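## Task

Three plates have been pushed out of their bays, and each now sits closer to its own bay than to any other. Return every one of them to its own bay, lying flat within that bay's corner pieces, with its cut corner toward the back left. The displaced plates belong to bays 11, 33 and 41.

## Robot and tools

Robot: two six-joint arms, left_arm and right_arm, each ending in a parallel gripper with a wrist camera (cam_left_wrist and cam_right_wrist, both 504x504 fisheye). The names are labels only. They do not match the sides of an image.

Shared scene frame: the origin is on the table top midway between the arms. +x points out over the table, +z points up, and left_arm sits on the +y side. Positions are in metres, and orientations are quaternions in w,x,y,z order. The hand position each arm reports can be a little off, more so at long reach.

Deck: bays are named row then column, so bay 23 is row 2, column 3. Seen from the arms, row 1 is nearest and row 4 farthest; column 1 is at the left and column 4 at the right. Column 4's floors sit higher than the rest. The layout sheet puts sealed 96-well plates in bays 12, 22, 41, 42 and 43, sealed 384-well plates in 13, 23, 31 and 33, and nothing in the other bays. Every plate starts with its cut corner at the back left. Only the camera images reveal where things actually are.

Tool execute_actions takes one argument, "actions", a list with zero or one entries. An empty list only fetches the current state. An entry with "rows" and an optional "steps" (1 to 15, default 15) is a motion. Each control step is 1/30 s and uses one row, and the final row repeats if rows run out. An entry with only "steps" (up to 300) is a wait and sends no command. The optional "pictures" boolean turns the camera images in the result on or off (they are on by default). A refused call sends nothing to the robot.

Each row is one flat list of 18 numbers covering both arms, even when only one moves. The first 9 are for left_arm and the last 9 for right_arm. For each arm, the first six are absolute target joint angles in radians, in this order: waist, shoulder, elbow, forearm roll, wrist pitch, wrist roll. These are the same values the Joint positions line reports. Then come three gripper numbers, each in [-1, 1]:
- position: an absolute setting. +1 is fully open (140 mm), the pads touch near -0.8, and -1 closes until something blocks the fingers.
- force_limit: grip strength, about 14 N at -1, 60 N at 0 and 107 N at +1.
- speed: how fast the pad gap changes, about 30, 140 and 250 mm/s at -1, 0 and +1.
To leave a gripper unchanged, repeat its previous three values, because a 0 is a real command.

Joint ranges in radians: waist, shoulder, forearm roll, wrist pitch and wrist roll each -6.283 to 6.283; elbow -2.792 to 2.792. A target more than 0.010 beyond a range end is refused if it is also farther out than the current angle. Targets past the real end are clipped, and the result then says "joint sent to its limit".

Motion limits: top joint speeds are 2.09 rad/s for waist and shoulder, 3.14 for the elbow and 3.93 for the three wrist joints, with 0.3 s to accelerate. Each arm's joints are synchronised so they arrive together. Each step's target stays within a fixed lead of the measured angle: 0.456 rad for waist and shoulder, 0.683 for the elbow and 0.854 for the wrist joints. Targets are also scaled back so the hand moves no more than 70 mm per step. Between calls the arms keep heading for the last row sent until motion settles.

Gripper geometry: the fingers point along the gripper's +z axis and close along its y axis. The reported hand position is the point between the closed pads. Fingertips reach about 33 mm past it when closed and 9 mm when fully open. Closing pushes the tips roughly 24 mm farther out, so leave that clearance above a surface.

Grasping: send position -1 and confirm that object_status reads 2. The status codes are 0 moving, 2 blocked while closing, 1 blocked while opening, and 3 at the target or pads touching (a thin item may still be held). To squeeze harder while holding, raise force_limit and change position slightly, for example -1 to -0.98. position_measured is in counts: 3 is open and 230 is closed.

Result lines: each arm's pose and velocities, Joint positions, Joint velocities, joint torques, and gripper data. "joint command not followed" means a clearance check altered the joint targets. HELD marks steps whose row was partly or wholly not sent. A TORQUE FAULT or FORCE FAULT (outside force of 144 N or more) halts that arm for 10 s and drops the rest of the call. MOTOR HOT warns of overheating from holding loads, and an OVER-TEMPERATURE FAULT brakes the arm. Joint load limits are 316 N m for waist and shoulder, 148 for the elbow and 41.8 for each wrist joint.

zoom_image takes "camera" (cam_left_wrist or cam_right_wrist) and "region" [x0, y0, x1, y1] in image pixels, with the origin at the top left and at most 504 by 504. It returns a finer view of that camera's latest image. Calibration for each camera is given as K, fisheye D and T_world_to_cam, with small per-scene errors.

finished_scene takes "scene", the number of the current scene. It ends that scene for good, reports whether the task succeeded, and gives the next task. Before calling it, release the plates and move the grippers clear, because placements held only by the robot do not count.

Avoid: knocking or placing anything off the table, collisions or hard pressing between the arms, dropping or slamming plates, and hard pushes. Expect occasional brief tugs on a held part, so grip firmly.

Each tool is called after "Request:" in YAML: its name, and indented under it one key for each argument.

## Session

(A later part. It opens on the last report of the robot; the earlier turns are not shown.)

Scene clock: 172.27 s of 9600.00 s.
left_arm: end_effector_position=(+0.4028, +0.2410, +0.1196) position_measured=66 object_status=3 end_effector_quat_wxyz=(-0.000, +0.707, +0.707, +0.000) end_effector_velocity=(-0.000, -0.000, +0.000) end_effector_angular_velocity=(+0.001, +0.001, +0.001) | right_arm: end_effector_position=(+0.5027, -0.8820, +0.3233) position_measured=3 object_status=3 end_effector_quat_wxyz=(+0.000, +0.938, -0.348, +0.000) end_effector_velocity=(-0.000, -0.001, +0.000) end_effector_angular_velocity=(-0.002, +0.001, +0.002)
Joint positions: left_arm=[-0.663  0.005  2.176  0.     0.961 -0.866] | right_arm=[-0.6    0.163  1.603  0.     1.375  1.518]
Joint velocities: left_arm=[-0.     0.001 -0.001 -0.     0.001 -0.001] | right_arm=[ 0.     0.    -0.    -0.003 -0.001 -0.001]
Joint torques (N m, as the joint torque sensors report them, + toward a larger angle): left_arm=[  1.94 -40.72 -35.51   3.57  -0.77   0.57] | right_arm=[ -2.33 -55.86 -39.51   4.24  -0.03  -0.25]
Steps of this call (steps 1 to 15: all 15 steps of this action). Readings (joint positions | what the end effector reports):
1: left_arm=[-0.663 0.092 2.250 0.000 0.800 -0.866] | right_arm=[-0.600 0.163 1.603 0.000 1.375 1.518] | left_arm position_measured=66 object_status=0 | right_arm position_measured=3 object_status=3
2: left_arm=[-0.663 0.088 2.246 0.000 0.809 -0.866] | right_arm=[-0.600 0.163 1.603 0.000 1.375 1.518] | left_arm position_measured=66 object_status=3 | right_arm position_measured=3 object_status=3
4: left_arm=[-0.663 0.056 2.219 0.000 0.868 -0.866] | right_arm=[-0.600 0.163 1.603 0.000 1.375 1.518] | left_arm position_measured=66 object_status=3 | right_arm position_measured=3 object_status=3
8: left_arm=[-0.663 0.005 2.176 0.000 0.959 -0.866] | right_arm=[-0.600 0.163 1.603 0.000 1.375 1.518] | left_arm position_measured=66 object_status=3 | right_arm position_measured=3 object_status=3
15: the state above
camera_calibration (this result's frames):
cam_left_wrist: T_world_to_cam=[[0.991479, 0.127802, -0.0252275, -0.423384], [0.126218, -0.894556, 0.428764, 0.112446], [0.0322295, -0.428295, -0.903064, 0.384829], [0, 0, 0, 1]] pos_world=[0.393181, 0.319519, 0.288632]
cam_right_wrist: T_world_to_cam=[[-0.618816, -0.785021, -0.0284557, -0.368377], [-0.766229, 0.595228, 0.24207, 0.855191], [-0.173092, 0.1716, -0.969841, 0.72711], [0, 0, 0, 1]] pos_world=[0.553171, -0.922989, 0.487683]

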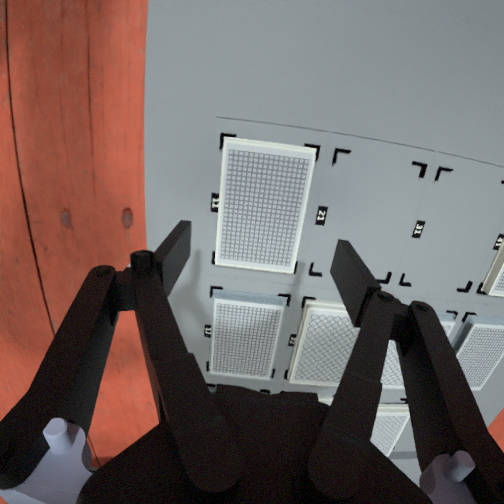

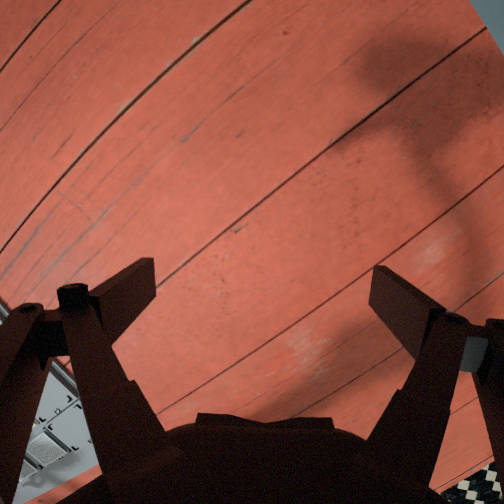

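Request:
execute_actions:
  actions:
    - {"rows":[[-0.7076,0.5811,1.3908,0,1.1697,-0.9106,0.5,0,0,-0.6,0.163,1.603,0,1.375,1.518,1,0,0]],"steps":15}
  pictures: false

Request:
execute_actions:
  actions:
    - {"steps":18}

Scene clock: 183.23 s of 9600.00 s.
left_arm: end_effector_position=(+0.5314, +0.0645, +0.1483) position_measured=66 object_status=3 end_effector_quat_wxyz=(+0.003, +0.707, +0.707, -0.000) end_effector_velocity=(+0.282, -0.407, -0.020) end_effector_angular_velocity=(+0.015, +0.012, -0.001) | right_arm: end_effector_position=(+0.5027, -0.8820, +0.3233) position_measured=3 object_status=3 end_effector_quat_wxyz=(+0.000, +0.938, -0.348, +0.000) end_effector_velocity=(+0.000, +0.001, -0.000) end_effector_angular_velocity=(+0.001, -0.000, +0.000)
Joint positions: left_arm=[-0.687  0.3    1.762 -0.     1.073 -0.89 ] | right_arm=[-0.6    0.163  1.603  0.     1.375  1.518]
Joint velocities: left_arm=[-0.054  0.737 -0.971  0.     0.253 -0.053] | right_arm=[ 0.     0.     0.     0.001  0.001 -0.   ]
Joint torques (N m, as the joint torque sensors report them, + toward a larger angle): left_arm=[ -0.68 -63.17 -36.53   3.6   -0.68   0.26] | right_arm=[ -2.13 -55.35 -39.53   4.11   0.    -0.24]
Steps of this call (steps 1 to 15: the robot went on to your last target; steps 16 to 90: nothing new was sent; then 7.47 s passed at rest; steps 91 to 105: all 15 steps of this action). Readings (joint positions | what the end effector reports):
91: left_arm=[-0.663 0.005 2.176 -0.000 0.961 -0.866] | right_arm=[-0.600 0.163 1.603 0.000 1.375 1.518] | left_arm position_measured=66 object_status=3 | right_arm position_measured=3 object_status=3
92: left_arm=[-0.663 0.010 2.169 -0.000 0.963 -0.866] | right_arm=[-0.600 0.163 1.603 0.000 1.375 1.518] | left_arm position_measured=66 object_status=3 | right_arm position_measured=3 object_status=3
94: left_arm=[-0.666 0.041 2.122 -0.000 0.977 -0.869] | right_arm=[-0.600 0.163 1.603 0.000 1.375 1.518] | left_arm position_measured=66 object_status=3 | right_arm position_measured=3 object_status=3
98: left_arm=[-0.674 0.131 1.988 -0.000 1.014 -0.877] | right_arm=[-0.600 0.163 1.603 0.000 1.375 1.518] | left_arm position_measured=66 object_status=3 | right_arm position_measured=3 object_status=3
105: the state above

Scene clock: 183.83 s of 9600.00 s.
left_arm: end_effector_position=(+0.6291, -0.0844, +0.1200) position_measured=66 object_status=3 end_effector_quat_wxyz=(+0.000, +0.707, +0.707, -0.000) end_effector_velocity=(+0.001, -0.000, +0.002) end_effector_angular_velocity=(-0.002, -0.002, +0.001) | right_arm: end_effector_position=(+0.5027, -0.8820, +0.3233) position_measured=3 object_status=3 end_effector_quat_wxyz=(+0.000, +0.938, -0.348, +0.000) end_effector_velocity=(+0.000, -0.000, -0.000) end_effector_angular_velocity=(-0.001, -0.000, +0.001)
Joint positions: left_arm=[-0.708  0.581  1.391  0.     1.17  -0.911] | right_arm=[-0.6    0.163  1.603  0.     1.375  1.518]
Joint velocities: left_arm=[ 0.    -0.002 -0.001  0.001  0.    -0.001] | right_arm=[ 0.     0.     0.    -0.001 -0.001 -0.001]
Joint torques (N m, as the joint torque sensors report them, + toward a larger angle): left_arm=[  0.54 -98.79 -39.99   3.74  -0.4    0.26] | right_arm=[ -2.85 -56.11 -39.44   4.1    0.05  -0.28]
Steps of this call (steps 1 to 18: the robot went on to your last target). Readings (joint positions | what the end effector reports):
1: left_arm=[-0.689 0.325 1.729 -0.000 1.082 -0.892] | right_arm=[-0.600 0.163 1.603 0.000 1.375 1.518] | left_arm position_measured=66 object_status=3 | right_arm position_measured=3 object_status=3
2: left_arm=[-0.691 0.351 1.696 -0.000 1.090 -0.893] | right_arm=[-0.600 0.163 1.603 0.000 1.375 1.518] | left_arm position_measured=66 object_status=3 | right_arm position_measured=3 object_status=3
4: left_arm=[-0.694 0.401 1.629 -0.000 1.108 -0.897] | right_arm=[-0.600 0.163 1.603 0.000 1.375 1.518] | left_arm position_measured=66 object_status=3 | right_arm position_measured=3 object_status=3
8: left_arm=[-0.702 0.504 1.492 -0.000 1.143 -0.905] | right_arm=[-0.600 0.163 1.603 0.000 1.375 1.518] | left_arm position_measured=66 object_status=3 | right_arm position_measured=3 object_status=3
18: the state above
camera_calibration (this result's frames):
cam_left_wrist: T_world_to_cam=[[0.991476, 0.12784, -0.0251668, -0.606247], [0.126223, -0.894514, 0.42885, -0.207331], [0.0323118, -0.42837, -0.903025, 0.238529], [0, 0, 0, 1]] pos_world=[0.619541, -0.00577904, 0.289054]
cam_right_wrist: T_world_to_cam=[[-0.618816, -0.785021, -0.0284557, -0.368377], [-0.766229, 0.595228, 0.24207, 0.855191], [-0.173092, 0.1716, -0.969842, 0.72711], [0, 0, 0, 1]] pos_world=[0.553171, -0.922989, 0.487683]

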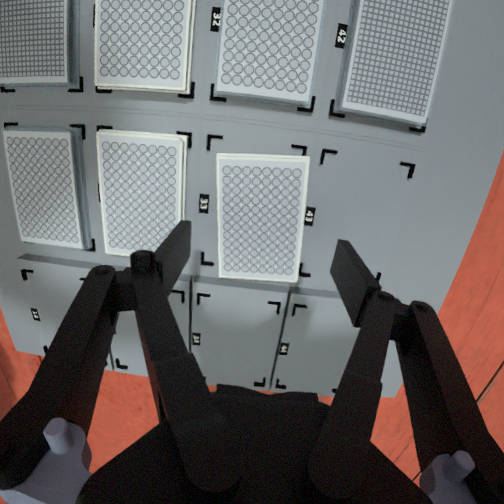

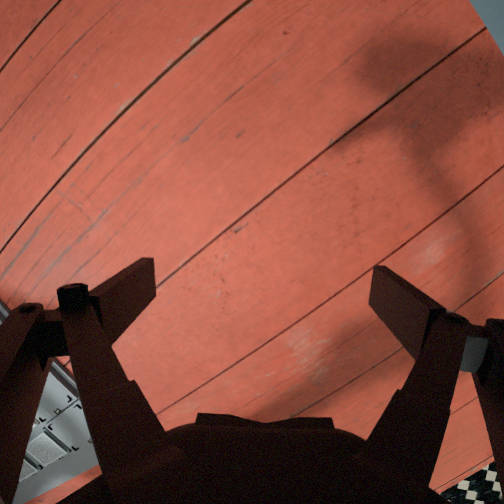

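Request:
execute_actions:
  actions:
    - {"rows":[[-0.7119,0.6302,1.4163,0,1.0951,-1.0039,0.5,0,0,-0.6,0.163,1.603,0,1.375,1.518,1,0,0]],"steps":15}

Scene clock: 190.43 s of 9600.00 s.
left_arm: end_effector_position=(+0.6308, -0.0926, +0.0649) position_measured=66 object_status=3 end_effector_quat_wxyz=(+0.000, +0.675, +0.738, -0.000) end_effector_velocity=(-0.000, +0.000, -0.001) end_effector_angular_velocity=(+0.001, +0.000, +0.000) | right_arm: end_effector_position=(+0.5027, -0.8820, +0.3233) position_measured=3 object_status=3 end_effector_quat_wxyz=(+0.000, +0.938, -0.348, +0.000) end_effector_velocity=(-0.001, -0.001, -0.000) end_effector_angular_velocity=(-0.002, +0.001, -0.001)
Joint positions: left_arm=[-0.712  0.63   1.416 -0.     1.095 -1.004] | right_arm=[-0.6    0.163  1.603  0.     1.375  1.518]
Joint velocities: left_arm=[-0.     0.     0.001  0.    -0.    -0.   ] | right_arm=[-0.001 -0.     0.001 -0.002 -0.001  0.   ]
Joint torques (N m, as the joint torque sensors report them, + toward a larger angle): left_arm=[  -1.38 -103.75  -38.54    3.39   -0.79    0.2 ] | right_arm=[ -1.94 -55.86 -39.03   4.11  -0.01  -0.37]
Steps of this call (steps 1 to 15: the robot went on to your last target; steps 16 to 90: nothing new was sent; then 3.10 s passed at rest; steps 91 to 105: all 15 steps of this action). Readings (joint positions | what the end effector reports):
91: left_arm=[-0.708 0.581 1.391 0.000 1.170 -0.911] | right_arm=[-0.600 0.163 1.603 0.000 1.375 1.518] | left_arm position_measured=66 object_status=3 | right_arm position_measured=3 object_status=3
92: left_arm=[-0.708 0.585 1.392 0.000 1.163 -0.919] | right_arm=[-0.600 0.163 1.603 0.000 1.375 1.518] | left_arm position_measured=66 object_status=3 | right_arm position_measured=3 object_status=3
94: left_arm=[-0.710 0.612 1.407 0.000 1.121 -0.971] | right_arm=[-0.600 0.163 1.603 0.000 1.375 1.518] | left_arm position_measured=66 object_status=3 | right_arm position_measured=3 object_status=3
98: left_arm=[-0.712 0.630 1.416 -0.000 1.095 -1.004] | right_arm=[-0.600 0.163 1.603 0.000 1.375 1.518] | left_arm position_measured=66 object_status=3 | right_arm position_measured=3 object_status=3
105: the state above
camera_calibration (this result's frames):
cam_left_wrist: T_world_to_cam=[[0.976188, 0.215459, -0.0251849, -0.590511], [0.205239, -0.879757, 0.42884, -0.239746], [0.0702408, -0.423798, -0.903029, 0.16164], [0, 0, 0, 1]] pos_world=[0.614301, -0.0151846, 0.233906]
cam_right_wrist: T_world_to_cam=[[-0.618816, -0.785021, -0.0284556, -0.368377], [-0.766229, 0.595228, 0.24207, 0.855191], [-0.173092, 0.1716, -0.969842, 0.72711], [0, 0, 0, 1]] pos_world=[0.553171, -0.922989, 0.487683]

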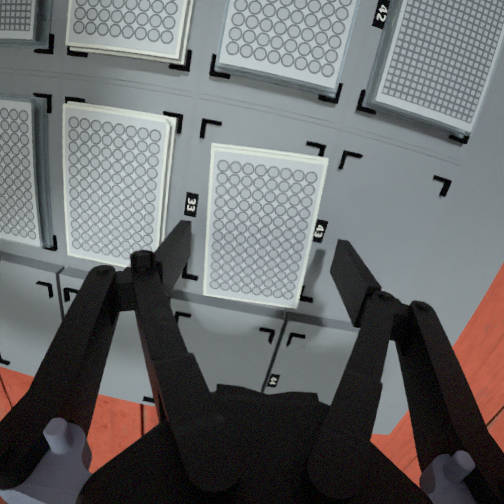

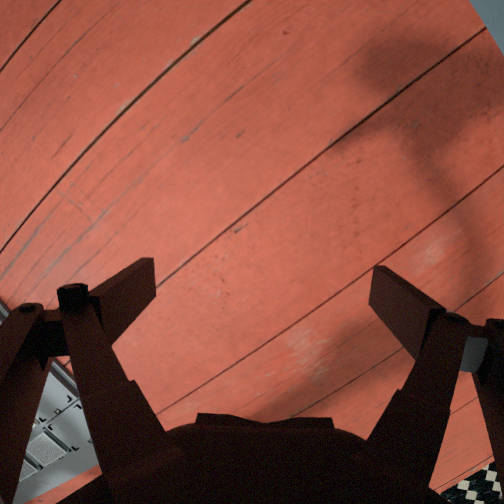

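Request:
execute_actions:
  actions:
    - {"rows":[[-0.7155,0.6277,1.4206,0,1.0933,-1.0075,0.5,0,0,-0.6,0.163,1.603,0,1.375,1.518,1,0,0],[-0.7155,0.6277,1.4206,0,1.0933,-1.0075,0.5,0,0,-0.6,0.163,1.603,0,1.375,1.518,1,0,0],[-0.7155,0.6277,1.4206,0,1.0933,-1.0075,0.5,0,0,-0.6,0.163,1.603,0,1.375,1.518,1,0,0],[-0.7155,0.6277,1.4206,0,1.0933,-1.0075,0.5,0,0,-0.6,0.163,1.603,0,1.375,1.518,1,0,0],[-0.7155,0.6423,1.4336,0,1.0657,-1.0075,0.5,0,0,-0.6,0.163,1.603,0,1.375,1.518,1,0,0]],"steps":15}

Scene clock: 205.30 s of 9600.00 s.
left_arm: end_effector_position=(+0.6274, -0.0932, +0.0459) position_measured=66 object_status=3 end_effector_quat_wxyz=(-0.000, +0.675, +0.738, -0.000) end_effector_velocity=(+0.000, -0.000, +0.000) end_effector_angular_velocity=(-0.000, -0.000, +0.000) | right_arm: end_effector_position=(+0.5027, -0.8820, +0.3233) position_measured=3 object_status=3 end_effector_quat_wxyz=(+0.000, +0.938, -0.348, +0.000) end_effector_velocity=(+0.001, -0.000, +0.001) end_effector_angular_velocity=(+0.000, -0.002, -0.001)
Joint positions: left_arm=[-0.716  0.642  1.434 -0.     1.066 -1.007] | right_arm=[-0.6    0.163  1.603  0.     1.375  1.518]
Joint velocities: left_arm=[ 0.     0.    -0.001  0.     0.    -0.   ] | right_arm=[-0.     0.    -0.001  0.001  0.     0.   ]
Joint torques (N m, as the joint torque sensors report them, + toward a larger angle): left_arm=[   1.58 -104.71  -39.85    4.     -0.83    0.48] | right_arm=[ -1.83 -55.42 -39.19   4.18  -0.01  -0.27]
Steps of this call (steps 1 to 15: the robot went on to your last target; steps 16 to 90: nothing new was sent; then 11.37 s passed at rest; steps 91 to 105: all 15 steps of this action). Readings (joint positions | what the end effector reports):
91: left_arm=[-0.712 0.630 1.416 0.000 1.095 -1.004] | right_arm=[-0.600 0.163 1.603 0.000 1.375 1.518] | left_arm position_measured=66 object_status=3 | right_arm position_measured=3 object_status=3
92: left_arm=[-0.713 0.629 1.418 0.000 1.094 -1.006] | right_arm=[-0.600 0.163 1.603 0.000 1.375 1.518] | left_arm position_measured=66 object_status=3 | right_arm position_measured=3 object_status=3
94: left_arm=[-0.715 0.628 1.420 0.000 1.093 -1.007] | right_arm=[-0.600 0.163 1.603 0.000 1.375 1.518] | left_arm position_measured=66 object_status=3 | right_arm position_measured=3 object_status=3
98: left_arm=[-0.716 0.642 1.434 -0.000 1.068 -1.007] | right_arm=[-0.600 0.163 1.603 0.000 1.375 1.518] | left_arm position_measured=66 object_status=3 | right_arm position_measured=3 object_status=3
105: the state above
camera_calibration (this result's frames):
cam_left_wrist: T_world_to_cam=[[0.976184, 0.215473, -0.0252387, -0.587467], [0.205277, -0.879762, 0.428812, -0.231469], [0.0701934, -0.42378, -0.903041, 0.144513], [0, 0, 0, 1]] pos_world=[0.610847, -0.0158128, 0.214931]
cam_right_wrist: T_world_to_cam=[[-0.618816, -0.785021, -0.0284556, -0.368377], [-0.766229, 0.595228, 0.24207, 0.855191], [-0.173092, 0.1716, -0.969842, 0.72711], [0, 0, 0, 1]] pos_world=[0.553171, -0.922989, 0.487683]

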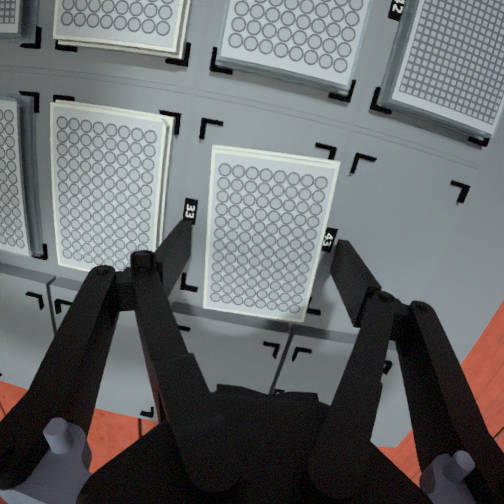

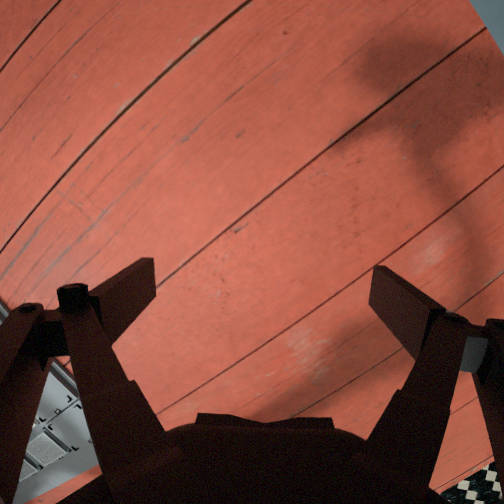

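Request:
execute_actions:
  actions:
    - {"rows":[[-0.7155,0.6423,1.4336,0,1.0657,-1.0075,-1,0,0,-0.6,0.163,1.603,0,1.375,1.518,1,0,0]],"steps":15}

Scene clock: 208.70 s of 9600.00 s.
left_arm: end_effector_position=(+0.6274, -0.0932, +0.0461) position_measured=110 object_status=2 end_effector_quat_wxyz=(+0.000, +0.675, +0.738, -0.000) end_effector_velocity=(+0.000, +0.000, -0.000) end_effector_angular_velocity=(+0.000, -0.000, +0.000) | right_arm: end_effector_position=(+0.5027, -0.8820, +0.3233) position_measured=3 object_status=3 end_effector_quat_wxyz=(+0.000, +0.938, -0.348, +0.000) end_effector_velocity=(+0.001, +0.000, +0.000) end_effector_angular_velocity=(+0.001, -0.001, -0.000)
Joint positions: left_arm=[-0.715  0.642  1.434  0.     1.066 -1.008] | right_arm=[-0.6    0.163  1.603  0.     1.375  1.518]
Joint velocities: left_arm=[ 0. -0.  0.  0. -0. -0.] | right_arm=[ 0.    -0.    -0.001  0.002  0.001 -0.   ]
Joint torques (N m, as the joint torque sensors report them, + toward a larger angle): left_arm=[  4.52 -87.28 -30.54   6.04  -2.12   0.09] | right_arm=[ -1.83 -55.48 -39.03   4.21  -0.03  -0.27]
Steps of this call (steps 1 to 15: the robot went on to your last target; steps 16 to 87: nothing new was sent; steps 88 to 102: all 15 steps of this action). Readings (joint positions | what the end effector reports):
88: left_arm=[-0.715 0.642 1.434 0.000 1.066 -1.008] | right_arm=[-0.600 0.163 1.603 0.000 1.375 1.518] | left_arm position_measured=66 object_status=0 | right_arm position_measured=3 object_status=3
89: left_arm=[-0.715 0.642 1.434 0.000 1.066 -1.008] | right_arm=[-0.600 0.163 1.603 0.000 1.375 1.518] | left_arm position_measured=70 object_status=0 | right_arm position_measured=3 object_status=3
91: left_arm=[-0.715 0.642 1.434 0.000 1.066 -1.008] | right_arm=[-0.600 0.163 1.603 0.000 1.375 1.518] | left_arm position_measured=85 object_status=0 | right_arm position_measured=3 object_status=3
95: left_arm=[-0.715 0.642 1.434 0.000 1.066 -1.008] | right_arm=[-0.600 0.163 1.603 0.000 1.375 1.518] | left_arm position_measured=110 object_status=0 | right_arm position_measured=3 object_status=3
102: the state above
camera_calibration (this result's frames):
cam_left_wrist: T_world_to_cam=[[0.976188, 0.215469, -0.0250978, -0.58751], [0.2052, -0.879693, 0.428991, -0.231507], [0.070356, -0.423926, -0.90296, 0.144574], [0, 0, 0, 1]] pos_world=[0.610854, -0.0157764, 0.215114]
cam_right_wrist: T_world_to_cam=[[-0.618816, -0.785021, -0.0284558, -0.368376], [-0.766228, 0.595228, 0.24207, 0.855191], [-0.173092, 0.1716, -0.969842, 0.72711], [0, 0, 0, 1]] pos_world=[0.553171, -0.922989, 0.487683]

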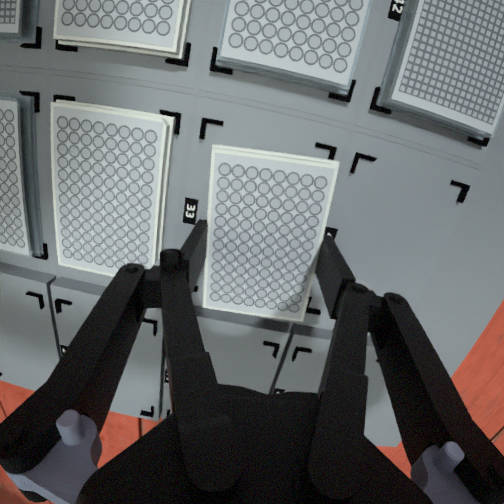

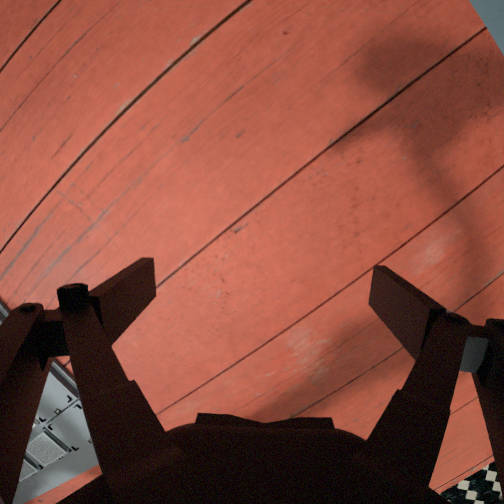

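Request:
execute_actions:
  actions:
    - {"rows":[[-0.7155,0.6277,1.4206,0,1.0933,-1.0075,-1,0,0,-0.6,0.163,1.603,0,1.375,1.518,1,0,0],[-0.7155,0.6277,1.4206,0,1.0933,-1.0075,-1,0,0,-0.6,0.163,1.603,0,1.375,1.518,1,0,0],[-0.7155,0.6277,1.4206,0,1.0933,-1.0075,-1,0,0,-0.6,0.163,1.603,0,1.375,1.518,1,0,0],[-0.7155,0.6277,1.4206,0,1.0933,-1.0075,-1,0,0,-0.6,0.163,1.603,0,1.375,1.518,1,0,0],[-0.7155,0.6277,1.4206,0,1.0933,-1.0075,-1,0,0,-0.6,0.163,1.603,0,1.375,1.518,1,0,0],[-0.7155,0.6277,1.4206,0,1.0933,-1.0075,-1,0,0,-0.6,0.163,1.603,0,1.375,1.518,1,0,0],[-0.7155,0.6277,1.4206,0,1.0933,-1.0075,-1,0,0,-0.6,0.163,1.603,0,1.375,1.518,1,0,0],[-0.7203,0.6057,1.4646,0,1.0713,-0.9233,-1,0,0,-0.6,0.163,1.603,0,1.375,1.518,1,0,0]],"steps":15}
  pictures: false

Request:
execute_actions:
  actions:
    - {"steps":6}

Request:
zoom_image:
  camera: "cam_left_wrist"
  region: [176,117,376,347]

Scene clock: 218.03 s of 9600.00 s.
left_arm: end_effector_position=(+0.6141, -0.0824, +0.0619) position_measured=110 object_status=2 end_effector_quat_wxyz=(+0.000, +0.707, +0.707, -0.000) end_effector_velocity=(-0.000, -0.000, -0.002) end_effector_angular_velocity=(+0.001, +0.001, -0.003) | right_arm: end_effector_position=(+0.5027, -0.8820, +0.3233) position_measured=3 object_status=3 end_effector_quat_wxyz=(+0.000, +0.938, -0.348, +0.000) end_effector_velocity=(-0.000, -0.000, +0.000) end_effector_angular_velocity=(-0.001, +0.000, -0.000)
Joint positions: left_arm=[-0.72   0.606  1.464 -0.     1.071 -0.924] | right_arm=[-0.6    0.163  1.603  0.     1.375  1.518]
Joint velocities: left_arm=[-0.     0.002  0.001  0.    -0.002  0.003] | right_arm=[-0.     0.    -0.001 -0.001 -0.     0.   ]
Joint torques (N m, as the joint torque sensors report them, + toward a larger angle): left_arm=[  -1.07 -102.05  -36.05    3.63   -0.84   -0.18] | right_arm=[ -1.42 -56.04 -39.03   4.14   0.1   -0.31]
Steps of this call (steps 1 to 15: the robot went on to your last target; steps 16 to 90: nothing new was sent; then 5.83 s passed at rest; steps 91 to 105: all 15 steps of this action). Readings (joint positions | what the end effector reports):
91: left_arm=[-0.715 0.642 1.433 -0.000 1.066 -1.008] | right_arm=[-0.600 0.163 1.603 0.000 1.375 1.518] | left_arm position_measured=110 object_status=2 | right_arm position_measured=3 object_status=3
92: left_arm=[-0.715 0.639 1.431 -0.000 1.073 -1.008] | right_arm=[-0.600 0.163 1.603 0.000 1.375 1.518] | left_arm position_measured=110 object_status=2 | right_arm position_measured=3 object_status=3
94: left_arm=[-0.715 0.628 1.421 0.000 1.091 -1.008] | right_arm=[-0.600 0.163 1.603 0.000 1.375 1.518] | left_arm position_measured=110 object_status=2 | right_arm position_measured=3 object_status=3
98: left_arm=[-0.715 0.628 1.421 0.000 1.093 -1.007] | right_arm=[-0.600 0.163 1.603 0.000 1.375 1.518] | left_arm position_measured=110 object_status=2 | right_arm position_measured=3 object_status=3
105: the state above

Scene clock: 218.23 s of 9600.00 s.
left_arm: end_effector_position=(+0.6140, -0.0823, +0.0619) position_measured=110 object_status=2 end_effector_quat_wxyz=(-0.000, +0.707, +0.707, -0.000) end_effector_velocity=(+0.000, -0.001, +0.000) end_effector_angular_velocity=(-0.001, -0.000, +0.000) | right_arm: end_effector_position=(+0.5027, -0.8820, +0.3233) position_measured=3 object_status=3 end_effector_quat_wxyz=(+0.000, +0.938, -0.348, +0.000) end_effector_velocity=(+0.000, +0.001, +0.000) end_effector_angular_velocity=(+0.001, -0.001, -0.001)
Joint positions: left_arm=[-0.72   0.606  1.465 -0.     1.071 -0.923] | right_arm=[-0.6    0.163  1.603  0.     1.375  1.518]
Joint velocities: left_arm=[-0.     0.001 -0.001  0.     0.    -0.   ] | right_arm=[ 0.001 -0.    -0.     0.001  0.     0.001]
Joint torques (N m, as the joint torque sensors report them, + toward a larger angle): left_arm=[ -0.05 -99.46 -37.79   3.6   -0.46   0.06] | right_arm=[ -3.   -55.61 -39.79   4.11   0.01  -0.29]
Steps of this call (steps 1 to 6: the robot went on to your last target). Readings (joint positions | what the end effector reports):
1: left_arm=[-0.720 0.606 1.464 -0.000 1.071 -0.923] | right_arm=[-0.600 0.163 1.603 0.000 1.375 1.518] | left_arm position_measured=110 object_status=2 | right_arm position_measured=3 object_status=3
2: left_arm=[-0.720 0.606 1.465 -0.000 1.071 -0.923] | right_arm=[-0.600 0.163 1.603 0.000 1.375 1.518] | left_arm position_measured=110 object_status=2 | right_arm position_measured=3 object_status=3
4: left_arm=[-0.720 0.606 1.465 -0.000 1.071 -0.923] | right_arm=[-0.600 0.163 1.603 0.000 1.375 1.518] | left_arm position_measured=110 object_status=2 | right_arm position_measured=3 object_status=3
6: the state above
camera_calibration (this result's frames):
cam_left_wrist: T_world_to_cam=[[0.991466, 0.127905, -0.0252255, -0.592961], [0.126309, -0.89453, 0.428792, -0.178733], [0.0322796, -0.428319, -0.903051, 0.187406], [0, 0, 0, 1]] pos_world=[0.604426, -0.00376994, 0.230919]
cam_right_wrist: T_world_to_cam=[[-0.618816, -0.785021, -0.0284557, -0.368377], [-0.766229, 0.595228, 0.24207, 0.855191], [-0.173092, 0.1716, -0.969842, 0.72711], [0, 0, 0, 1]] pos_world=[0.553171, -0.922989, 0.487683]

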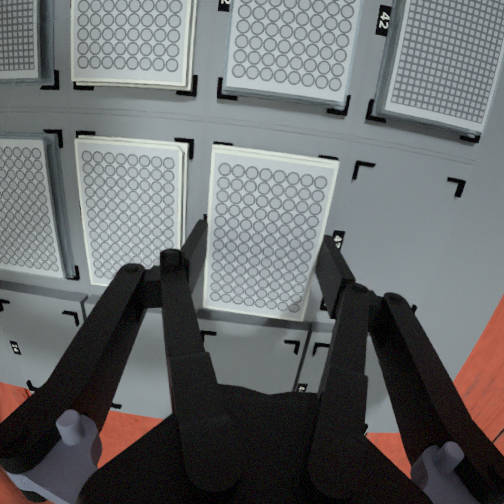

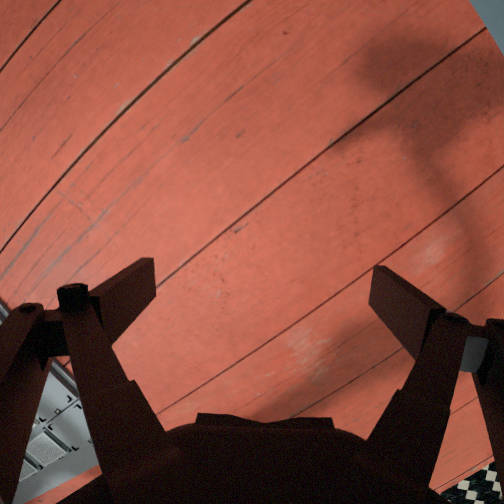

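Region (176, 117, 376, 347) of cam_left_wrist's 504x504 image, scaled by 2.191, with more detail than that image has; it fills the left 438 columns of this view, and the rest is white.

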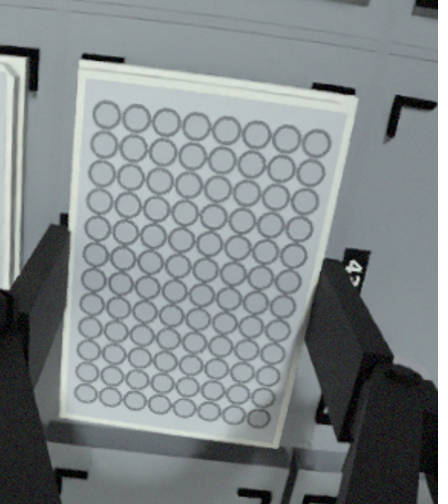

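Request:
execute_actions:
  actions:
    - {"rows":[[-0.7216,0.6072,1.4621,0,1.0723,-0.9246,-1,0,0,-0.6,0.163,1.603,0,1.375,1.518,1,0,0],[-0.7216,0.6072,1.4621,0,1.0723,-0.9246,-1,0,0,-0.6,0.163,1.603,0,1.375,1.518,1,0,0],[-0.7216,0.6072,1.4621,0,1.0723,-0.9246,-1,0,0,-0.6,0.163,1.603,0,1.375,1.518,1,0,0],[-0.7216,0.6166,1.4703,0,1.0547,-0.9246,-1,0,0,-0.6,0.163,1.603,0,1.375,1.518,1,0,0]],"steps":14}

Request:
zoom_image:
  camera: "cam_left_wrist"
  region: [176,117,376,347]

Scene clock: 227.23 s of 9600.00 s.
left_arm: end_effector_position=(+0.6138, -0.0839, +0.0499) position_measured=110 object_status=2 end_effector_quat_wxyz=(-0.000, +0.707, +0.707, +0.000) end_effector_velocity=(+0.000, -0.001, -0.000) end_effector_angular_velocity=(-0.001, -0.001, +0.002) | right_arm: end_effector_position=(+0.5027, -0.8820, +0.3233) position_measured=3 object_status=3 end_effector_quat_wxyz=(+0.000, +0.938, -0.348, +0.000) end_effector_velocity=(+0.000, -0.000, +0.000) end_effector_angular_velocity=(-0.001, -0.001, -0.000)
Joint positions: left_arm=[-0.722  0.617  1.47   0.     1.055 -0.925] | right_arm=[-0.6    0.163  1.603  0.     1.375  1.518]
Joint velocities: left_arm=[-0.     0.    -0.     0.    -0.002 -0.002] | right_arm=[ 0.     0.    -0.001  0.    -0.001  0.   ]
Joint torques (N m, as the joint torque sensors report them, + toward a larger angle): left_arm=[   2.59 -101.05  -36.72    3.65   -0.46   -0.24] | right_arm=[ -2.28 -56.59 -39.38   4.16   0.06  -0.28]
Steps of this call (steps 1 to 15: the robot went on to your last target; steps 16 to 90: nothing new was sent; then 5.53 s passed at rest; steps 91 to 104: all 14 steps of this action). Readings (joint positions | what the end effector reports):
91: left_arm=[-0.720 0.606 1.465 0.000 1.071 -0.923] | right_arm=[-0.600 0.163 1.603 0.000 1.375 1.518] | left_arm position_measured=110 object_status=2 | right_arm position_measured=3 object_status=3
92: left_arm=[-0.721 0.606 1.464 0.000 1.071 -0.923] | right_arm=[-0.600 0.163 1.603 0.000 1.375 1.518] | left_arm position_measured=110 object_status=2 | right_arm position_measured=3 object_status=3
94: left_arm=[-0.722 0.607 1.462 0.000 1.072 -0.924] | right_arm=[-0.600 0.163 1.603 0.000 1.375 1.518] | left_arm position_measured=110 object_status=2 | right_arm position_measured=3 object_status=3
98: left_arm=[-0.722 0.617 1.470 0.000 1.055 -0.924] | right_arm=[-0.600 0.163 1.603 0.000 1.375 1.518] | left_arm position_measured=110 object_status=2 | right_arm position_measured=3 object_status=3
104: the state above
camera_calibration (this result's frames):
cam_left_wrist: T_world_to_cam=[[0.99148, 0.127796, -0.025206, -0.592826], [0.126202, -0.894544, 0.428793, -0.174866], [0.03225, -0.42832, -0.903051, 0.175976], [0, 0, 0, 1]] pos_world=[0.604168, -0.00529064, 0.218954]
cam_right_wrist: T_world_to_cam=[[-0.618816, -0.785021, -0.0284557, -0.368376], [-0.766229, 0.595228, 0.24207, 0.855191], [-0.173092, 0.1716, -0.969842, 0.72711], [0, 0, 0, 1]] pos_world=[0.553171, -0.922989, 0.487683]

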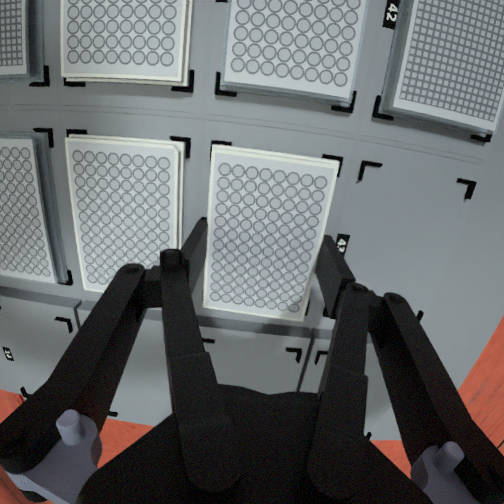

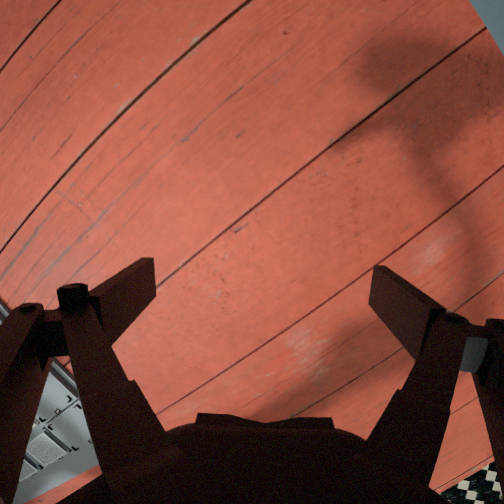

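Region (176, 117, 376, 347) of cam_left_wrist's 504x504 image, scaled by 2.191, with more detail than that image has; it fills the left 438 columns of this view, and the rest is white.

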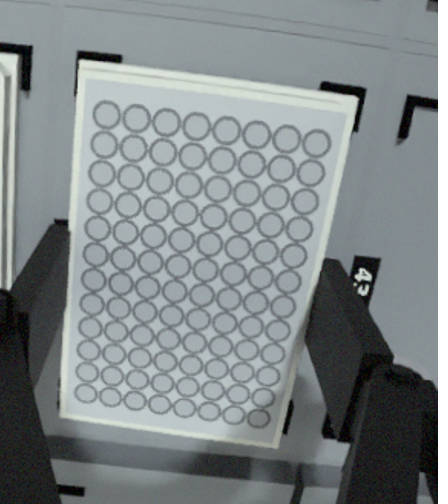

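Request:
execute_actions:
  actions:
    - {"rows":[[-0.7216,0.619,1.4723,0,1.0503,-0.9246,-1,0,0,-0.6,0.163,1.603,0,1.375,1.518,1,0,0],[-0.7216,0.619,1.4723,0,1.0503,-0.9246,-1,0,0,-0.6,0.163,1.603,0,1.375,1.518,1,0,0],[-0.7216,0.619,1.4723,0,1.0503,-0.9246,-1,0,0,-0.6,0.163,1.603,0,1.375,1.518,1,0,0],[-0.7216,0.619,1.4723,0,1.0503,-0.9246,-1,0,0,-0.6,0.163,1.603,0,1.375,1.518,1,0,0],[-0.7216,0.619,1.4723,0,1.0503,-0.9246,-1,0,0,-0.6,0.163,1.603,0,1.375,1.518,1,0,0],[-0.7216,0.619,1.4723,0,1.0503,-0.9246,0.5,0,-0.4,-0.6,0.163,1.603,0,1.375,1.518,1,0,0]],"steps":15}
  pictures: false

Request:
execute_actions:
  actions:
    - {"rows":[[-0.7216,0.619,1.4723,0,1.0503,-0.9246,0.5,0,-0.4,-0.6,0.163,1.603,0,1.375,1.518,1,0,0],[-0.7216,0.619,1.4723,0,1.0503,-0.9246,0.5,0,-0.4,-0.6,0.163,1.603,0,1.375,1.518,1,0,0],[-0.7216,0.619,1.4723,0,1.0503,-0.9246,0.5,0,-0.4,-0.6,0.163,1.603,0,1.375,1.518,1,0,0],[-0.7216,0.565,1.415,0,1.1616,-0.9246,0.5,0,-0.4,-0.6,0.163,1.603,0,1.375,1.518,1,0,0]],"steps":15}

Request:
zoom_image:
  camera: "cam_left_wrist"
  region: [150,100,390,360]

Scene clock: 243.87 s of 9600.00 s.
left_arm: end_effector_position=(+0.6138, -0.0837, +0.0468) position_measured=68 object_status=0 end_effector_quat_wxyz=(-0.000, +0.707, +0.707, +0.000) end_effector_velocity=(-0.000, +0.000, -0.001) end_effector_angular_velocity=(+0.001, +0.000, -0.001) | right_arm: end_effector_position=(+0.5027, -0.8820, +0.3233) position_measured=3 object_status=3 end_effector_quat_wxyz=(+0.000, +0.938, -0.348, +0.000) end_effector_velocity=(-0.000, -0.000, +0.000) end_effector_angular_velocity=(-0.001, -0.000, +0.000)
Joint positions: left_arm=[-0.722  0.619  1.472 -0.     1.05  -0.925] | right_arm=[-0.6    0.163  1.603  0.     1.375  1.518]
Joint velocities: left_arm=[-0.     0.001  0.     0.    -0.     0.   ] | right_arm=[-0. -0. -0. -0. -0. -0.]
Joint torques (N m, as the joint torque sensors report them, + toward a larger angle): left_arm=[   0.7  -101.19  -38.1     3.76   -0.25    0.01] | right_arm=[ -2.87 -55.62 -39.87   4.08   0.02  -0.27]
Steps of this call (steps 1 to 15: the robot went on to your last target; steps 16 to 90: nothing new was sent; then 13.13 s passed at rest; steps 91 to 105: all 15 steps of this action). Readings (joint positions | what the end effector reports):
91: left_arm=[-0.722 0.617 1.470 -0.000 1.055 -0.925] | right_arm=[-0.600 0.163 1.603 0.000 1.375 1.518] | left_arm position_measured=110 object_status=2 | right_arm position_measured=3 object_status=3
92: left_arm=[-0.722 0.618 1.471 0.000 1.052 -0.925] | right_arm=[-0.600 0.163 1.603 0.000 1.375 1.518] | left_arm position_measured=110 object_status=2 | right_arm position_measured=3 object_status=3
94: left_arm=[-0.722 0.619 1.472 -0.000 1.050 -0.925] | right_arm=[-0.600 0.163 1.603 0.000 1.375 1.518] | left_arm position_measured=110 object_status=2 | right_arm position_measured=3 object_status=3
98: left_arm=[-0.722 0.619 1.472 -0.000 1.050 -0.925] | right_arm=[-0.600 0.163 1.603 0.000 1.375 1.518] | left_arm position_measured=103 object_status=0 | right_arm position_measured=3 object_status=3
105: the state above

Scene clock: 244.37 s of 9600.00 s.
left_arm: end_effector_position=(+0.6138, -0.0838, +0.1211) position_measured=66 object_status=3 end_effector_quat_wxyz=(-0.000, +0.707, +0.707, +0.000) end_effector_velocity=(+0.000, -0.001, +0.001) end_effector_angular_velocity=(-0.001, -0.001, -0.001) | right_arm: end_effector_position=(+0.5027, -0.8820, +0.3233) position_measured=3 object_status=3 end_effector_quat_wxyz=(+0.000, +0.938, -0.348, +0.000) end_effector_velocity=(+0.000, +0.001, -0.000) end_effector_angular_velocity=(+0.002, -0.002, -0.001)
Joint positions: left_arm=[-0.722  0.565  1.415 -0.     1.162 -0.925] | right_arm=[-0.6    0.163  1.603  0.     1.375  1.518]
Joint velocities: left_arm=[-0.    -0.    -0.001 -0.     0.001  0.001] | right_arm=[-0.     0.     0.     0.003 -0.     0.   ]
Joint torques (N m, as the joint torque sensors report them, + toward a larger angle): left_arm=[  0.19 -97.67 -39.96   3.77  -0.32  -0.1 ] | right_arm=[ -1.56 -55.67 -39.05   4.18  -0.05  -0.32]
Steps of this call (steps 1 to 15: all 15 steps of this action). Readings (joint positions | what the end effector reports):
1: left_arm=[-0.722 0.619 1.472 -0.000 1.050 -0.925] | right_arm=[-0.600 0.163 1.603 0.000 1.375 1.518] | left_arm position_measured=66 object_status=0 | right_arm position_measured=3 object_status=3
2: left_arm=[-0.722 0.619 1.472 -0.000 1.050 -0.925] | right_arm=[-0.600 0.163 1.603 0.000 1.375 1.518] | left_arm position_measured=66 object_status=0 | right_arm position_measured=3 object_status=3
4: left_arm=[-0.722 0.619 1.472 -0.000 1.051 -0.925] | right_arm=[-0.600 0.163 1.603 0.000 1.375 1.518] | left_arm position_measured=66 object_status=0 | right_arm position_measured=3 object_status=3
8: left_arm=[-0.722 0.574 1.424 0.000 1.141 -0.925] | right_arm=[-0.600 0.163 1.603 0.000 1.375 1.518] | left_arm position_measured=66 object_status=3 | right_arm position_measured=3 object_status=3
15: the state above
camera_calibration (this result's frames):
cam_left_wrist: T_world_to_cam=[[0.991469, 0.127862, -0.0252914, -0.591015], [0.126302, -0.894577, 0.428696, -0.20543], [0.0321889, -0.428234, -0.903095, 0.240316], [0, 0, 0, 1]] pos_world=[0.604184, -0.00529295, 0.290148]
cam_right_wrist: T_world_to_cam=[[-0.618816, -0.785021, -0.0284558, -0.368377], [-0.766229, 0.595228, 0.24207, 0.855191], [-0.173092, 0.1716, -0.969842, 0.72711], [0, 0, 0, 1]] pos_world=[0.553171, -0.922989, 0.487683]

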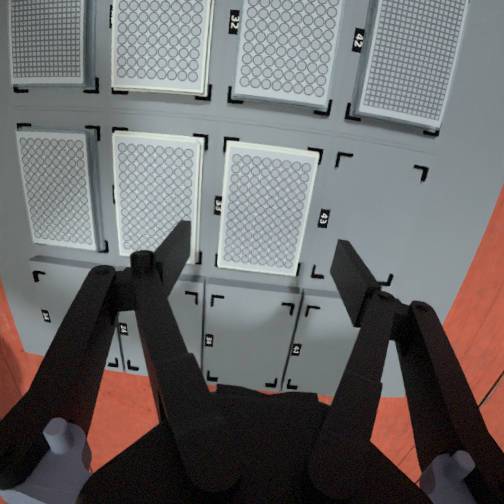

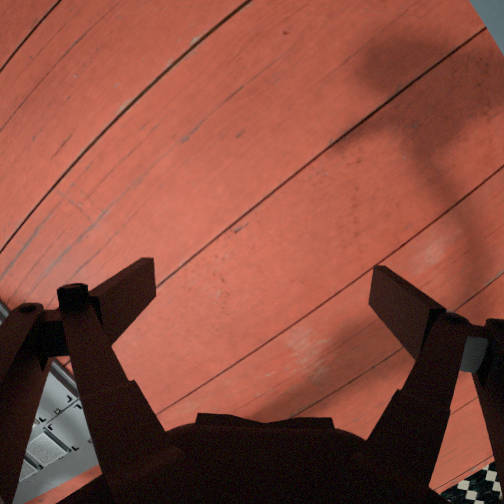

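Region (150, 100, 390, 360) of cam_left_wrist's 504x504 image, scaled by 1.938, with more detail than that image has; it fills the left 465 columns of this view, and the rest is white.

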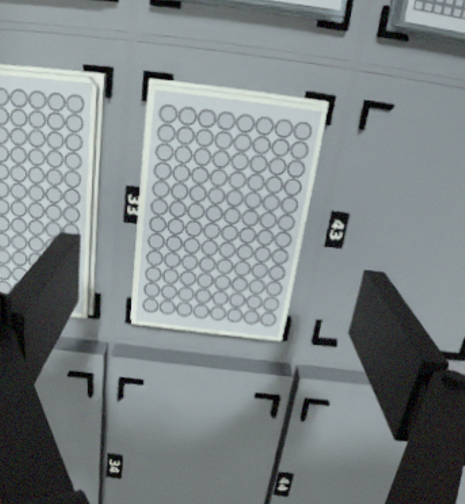

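Request:
finished_scene:
  scene: 2

The scene is finished: the task was done.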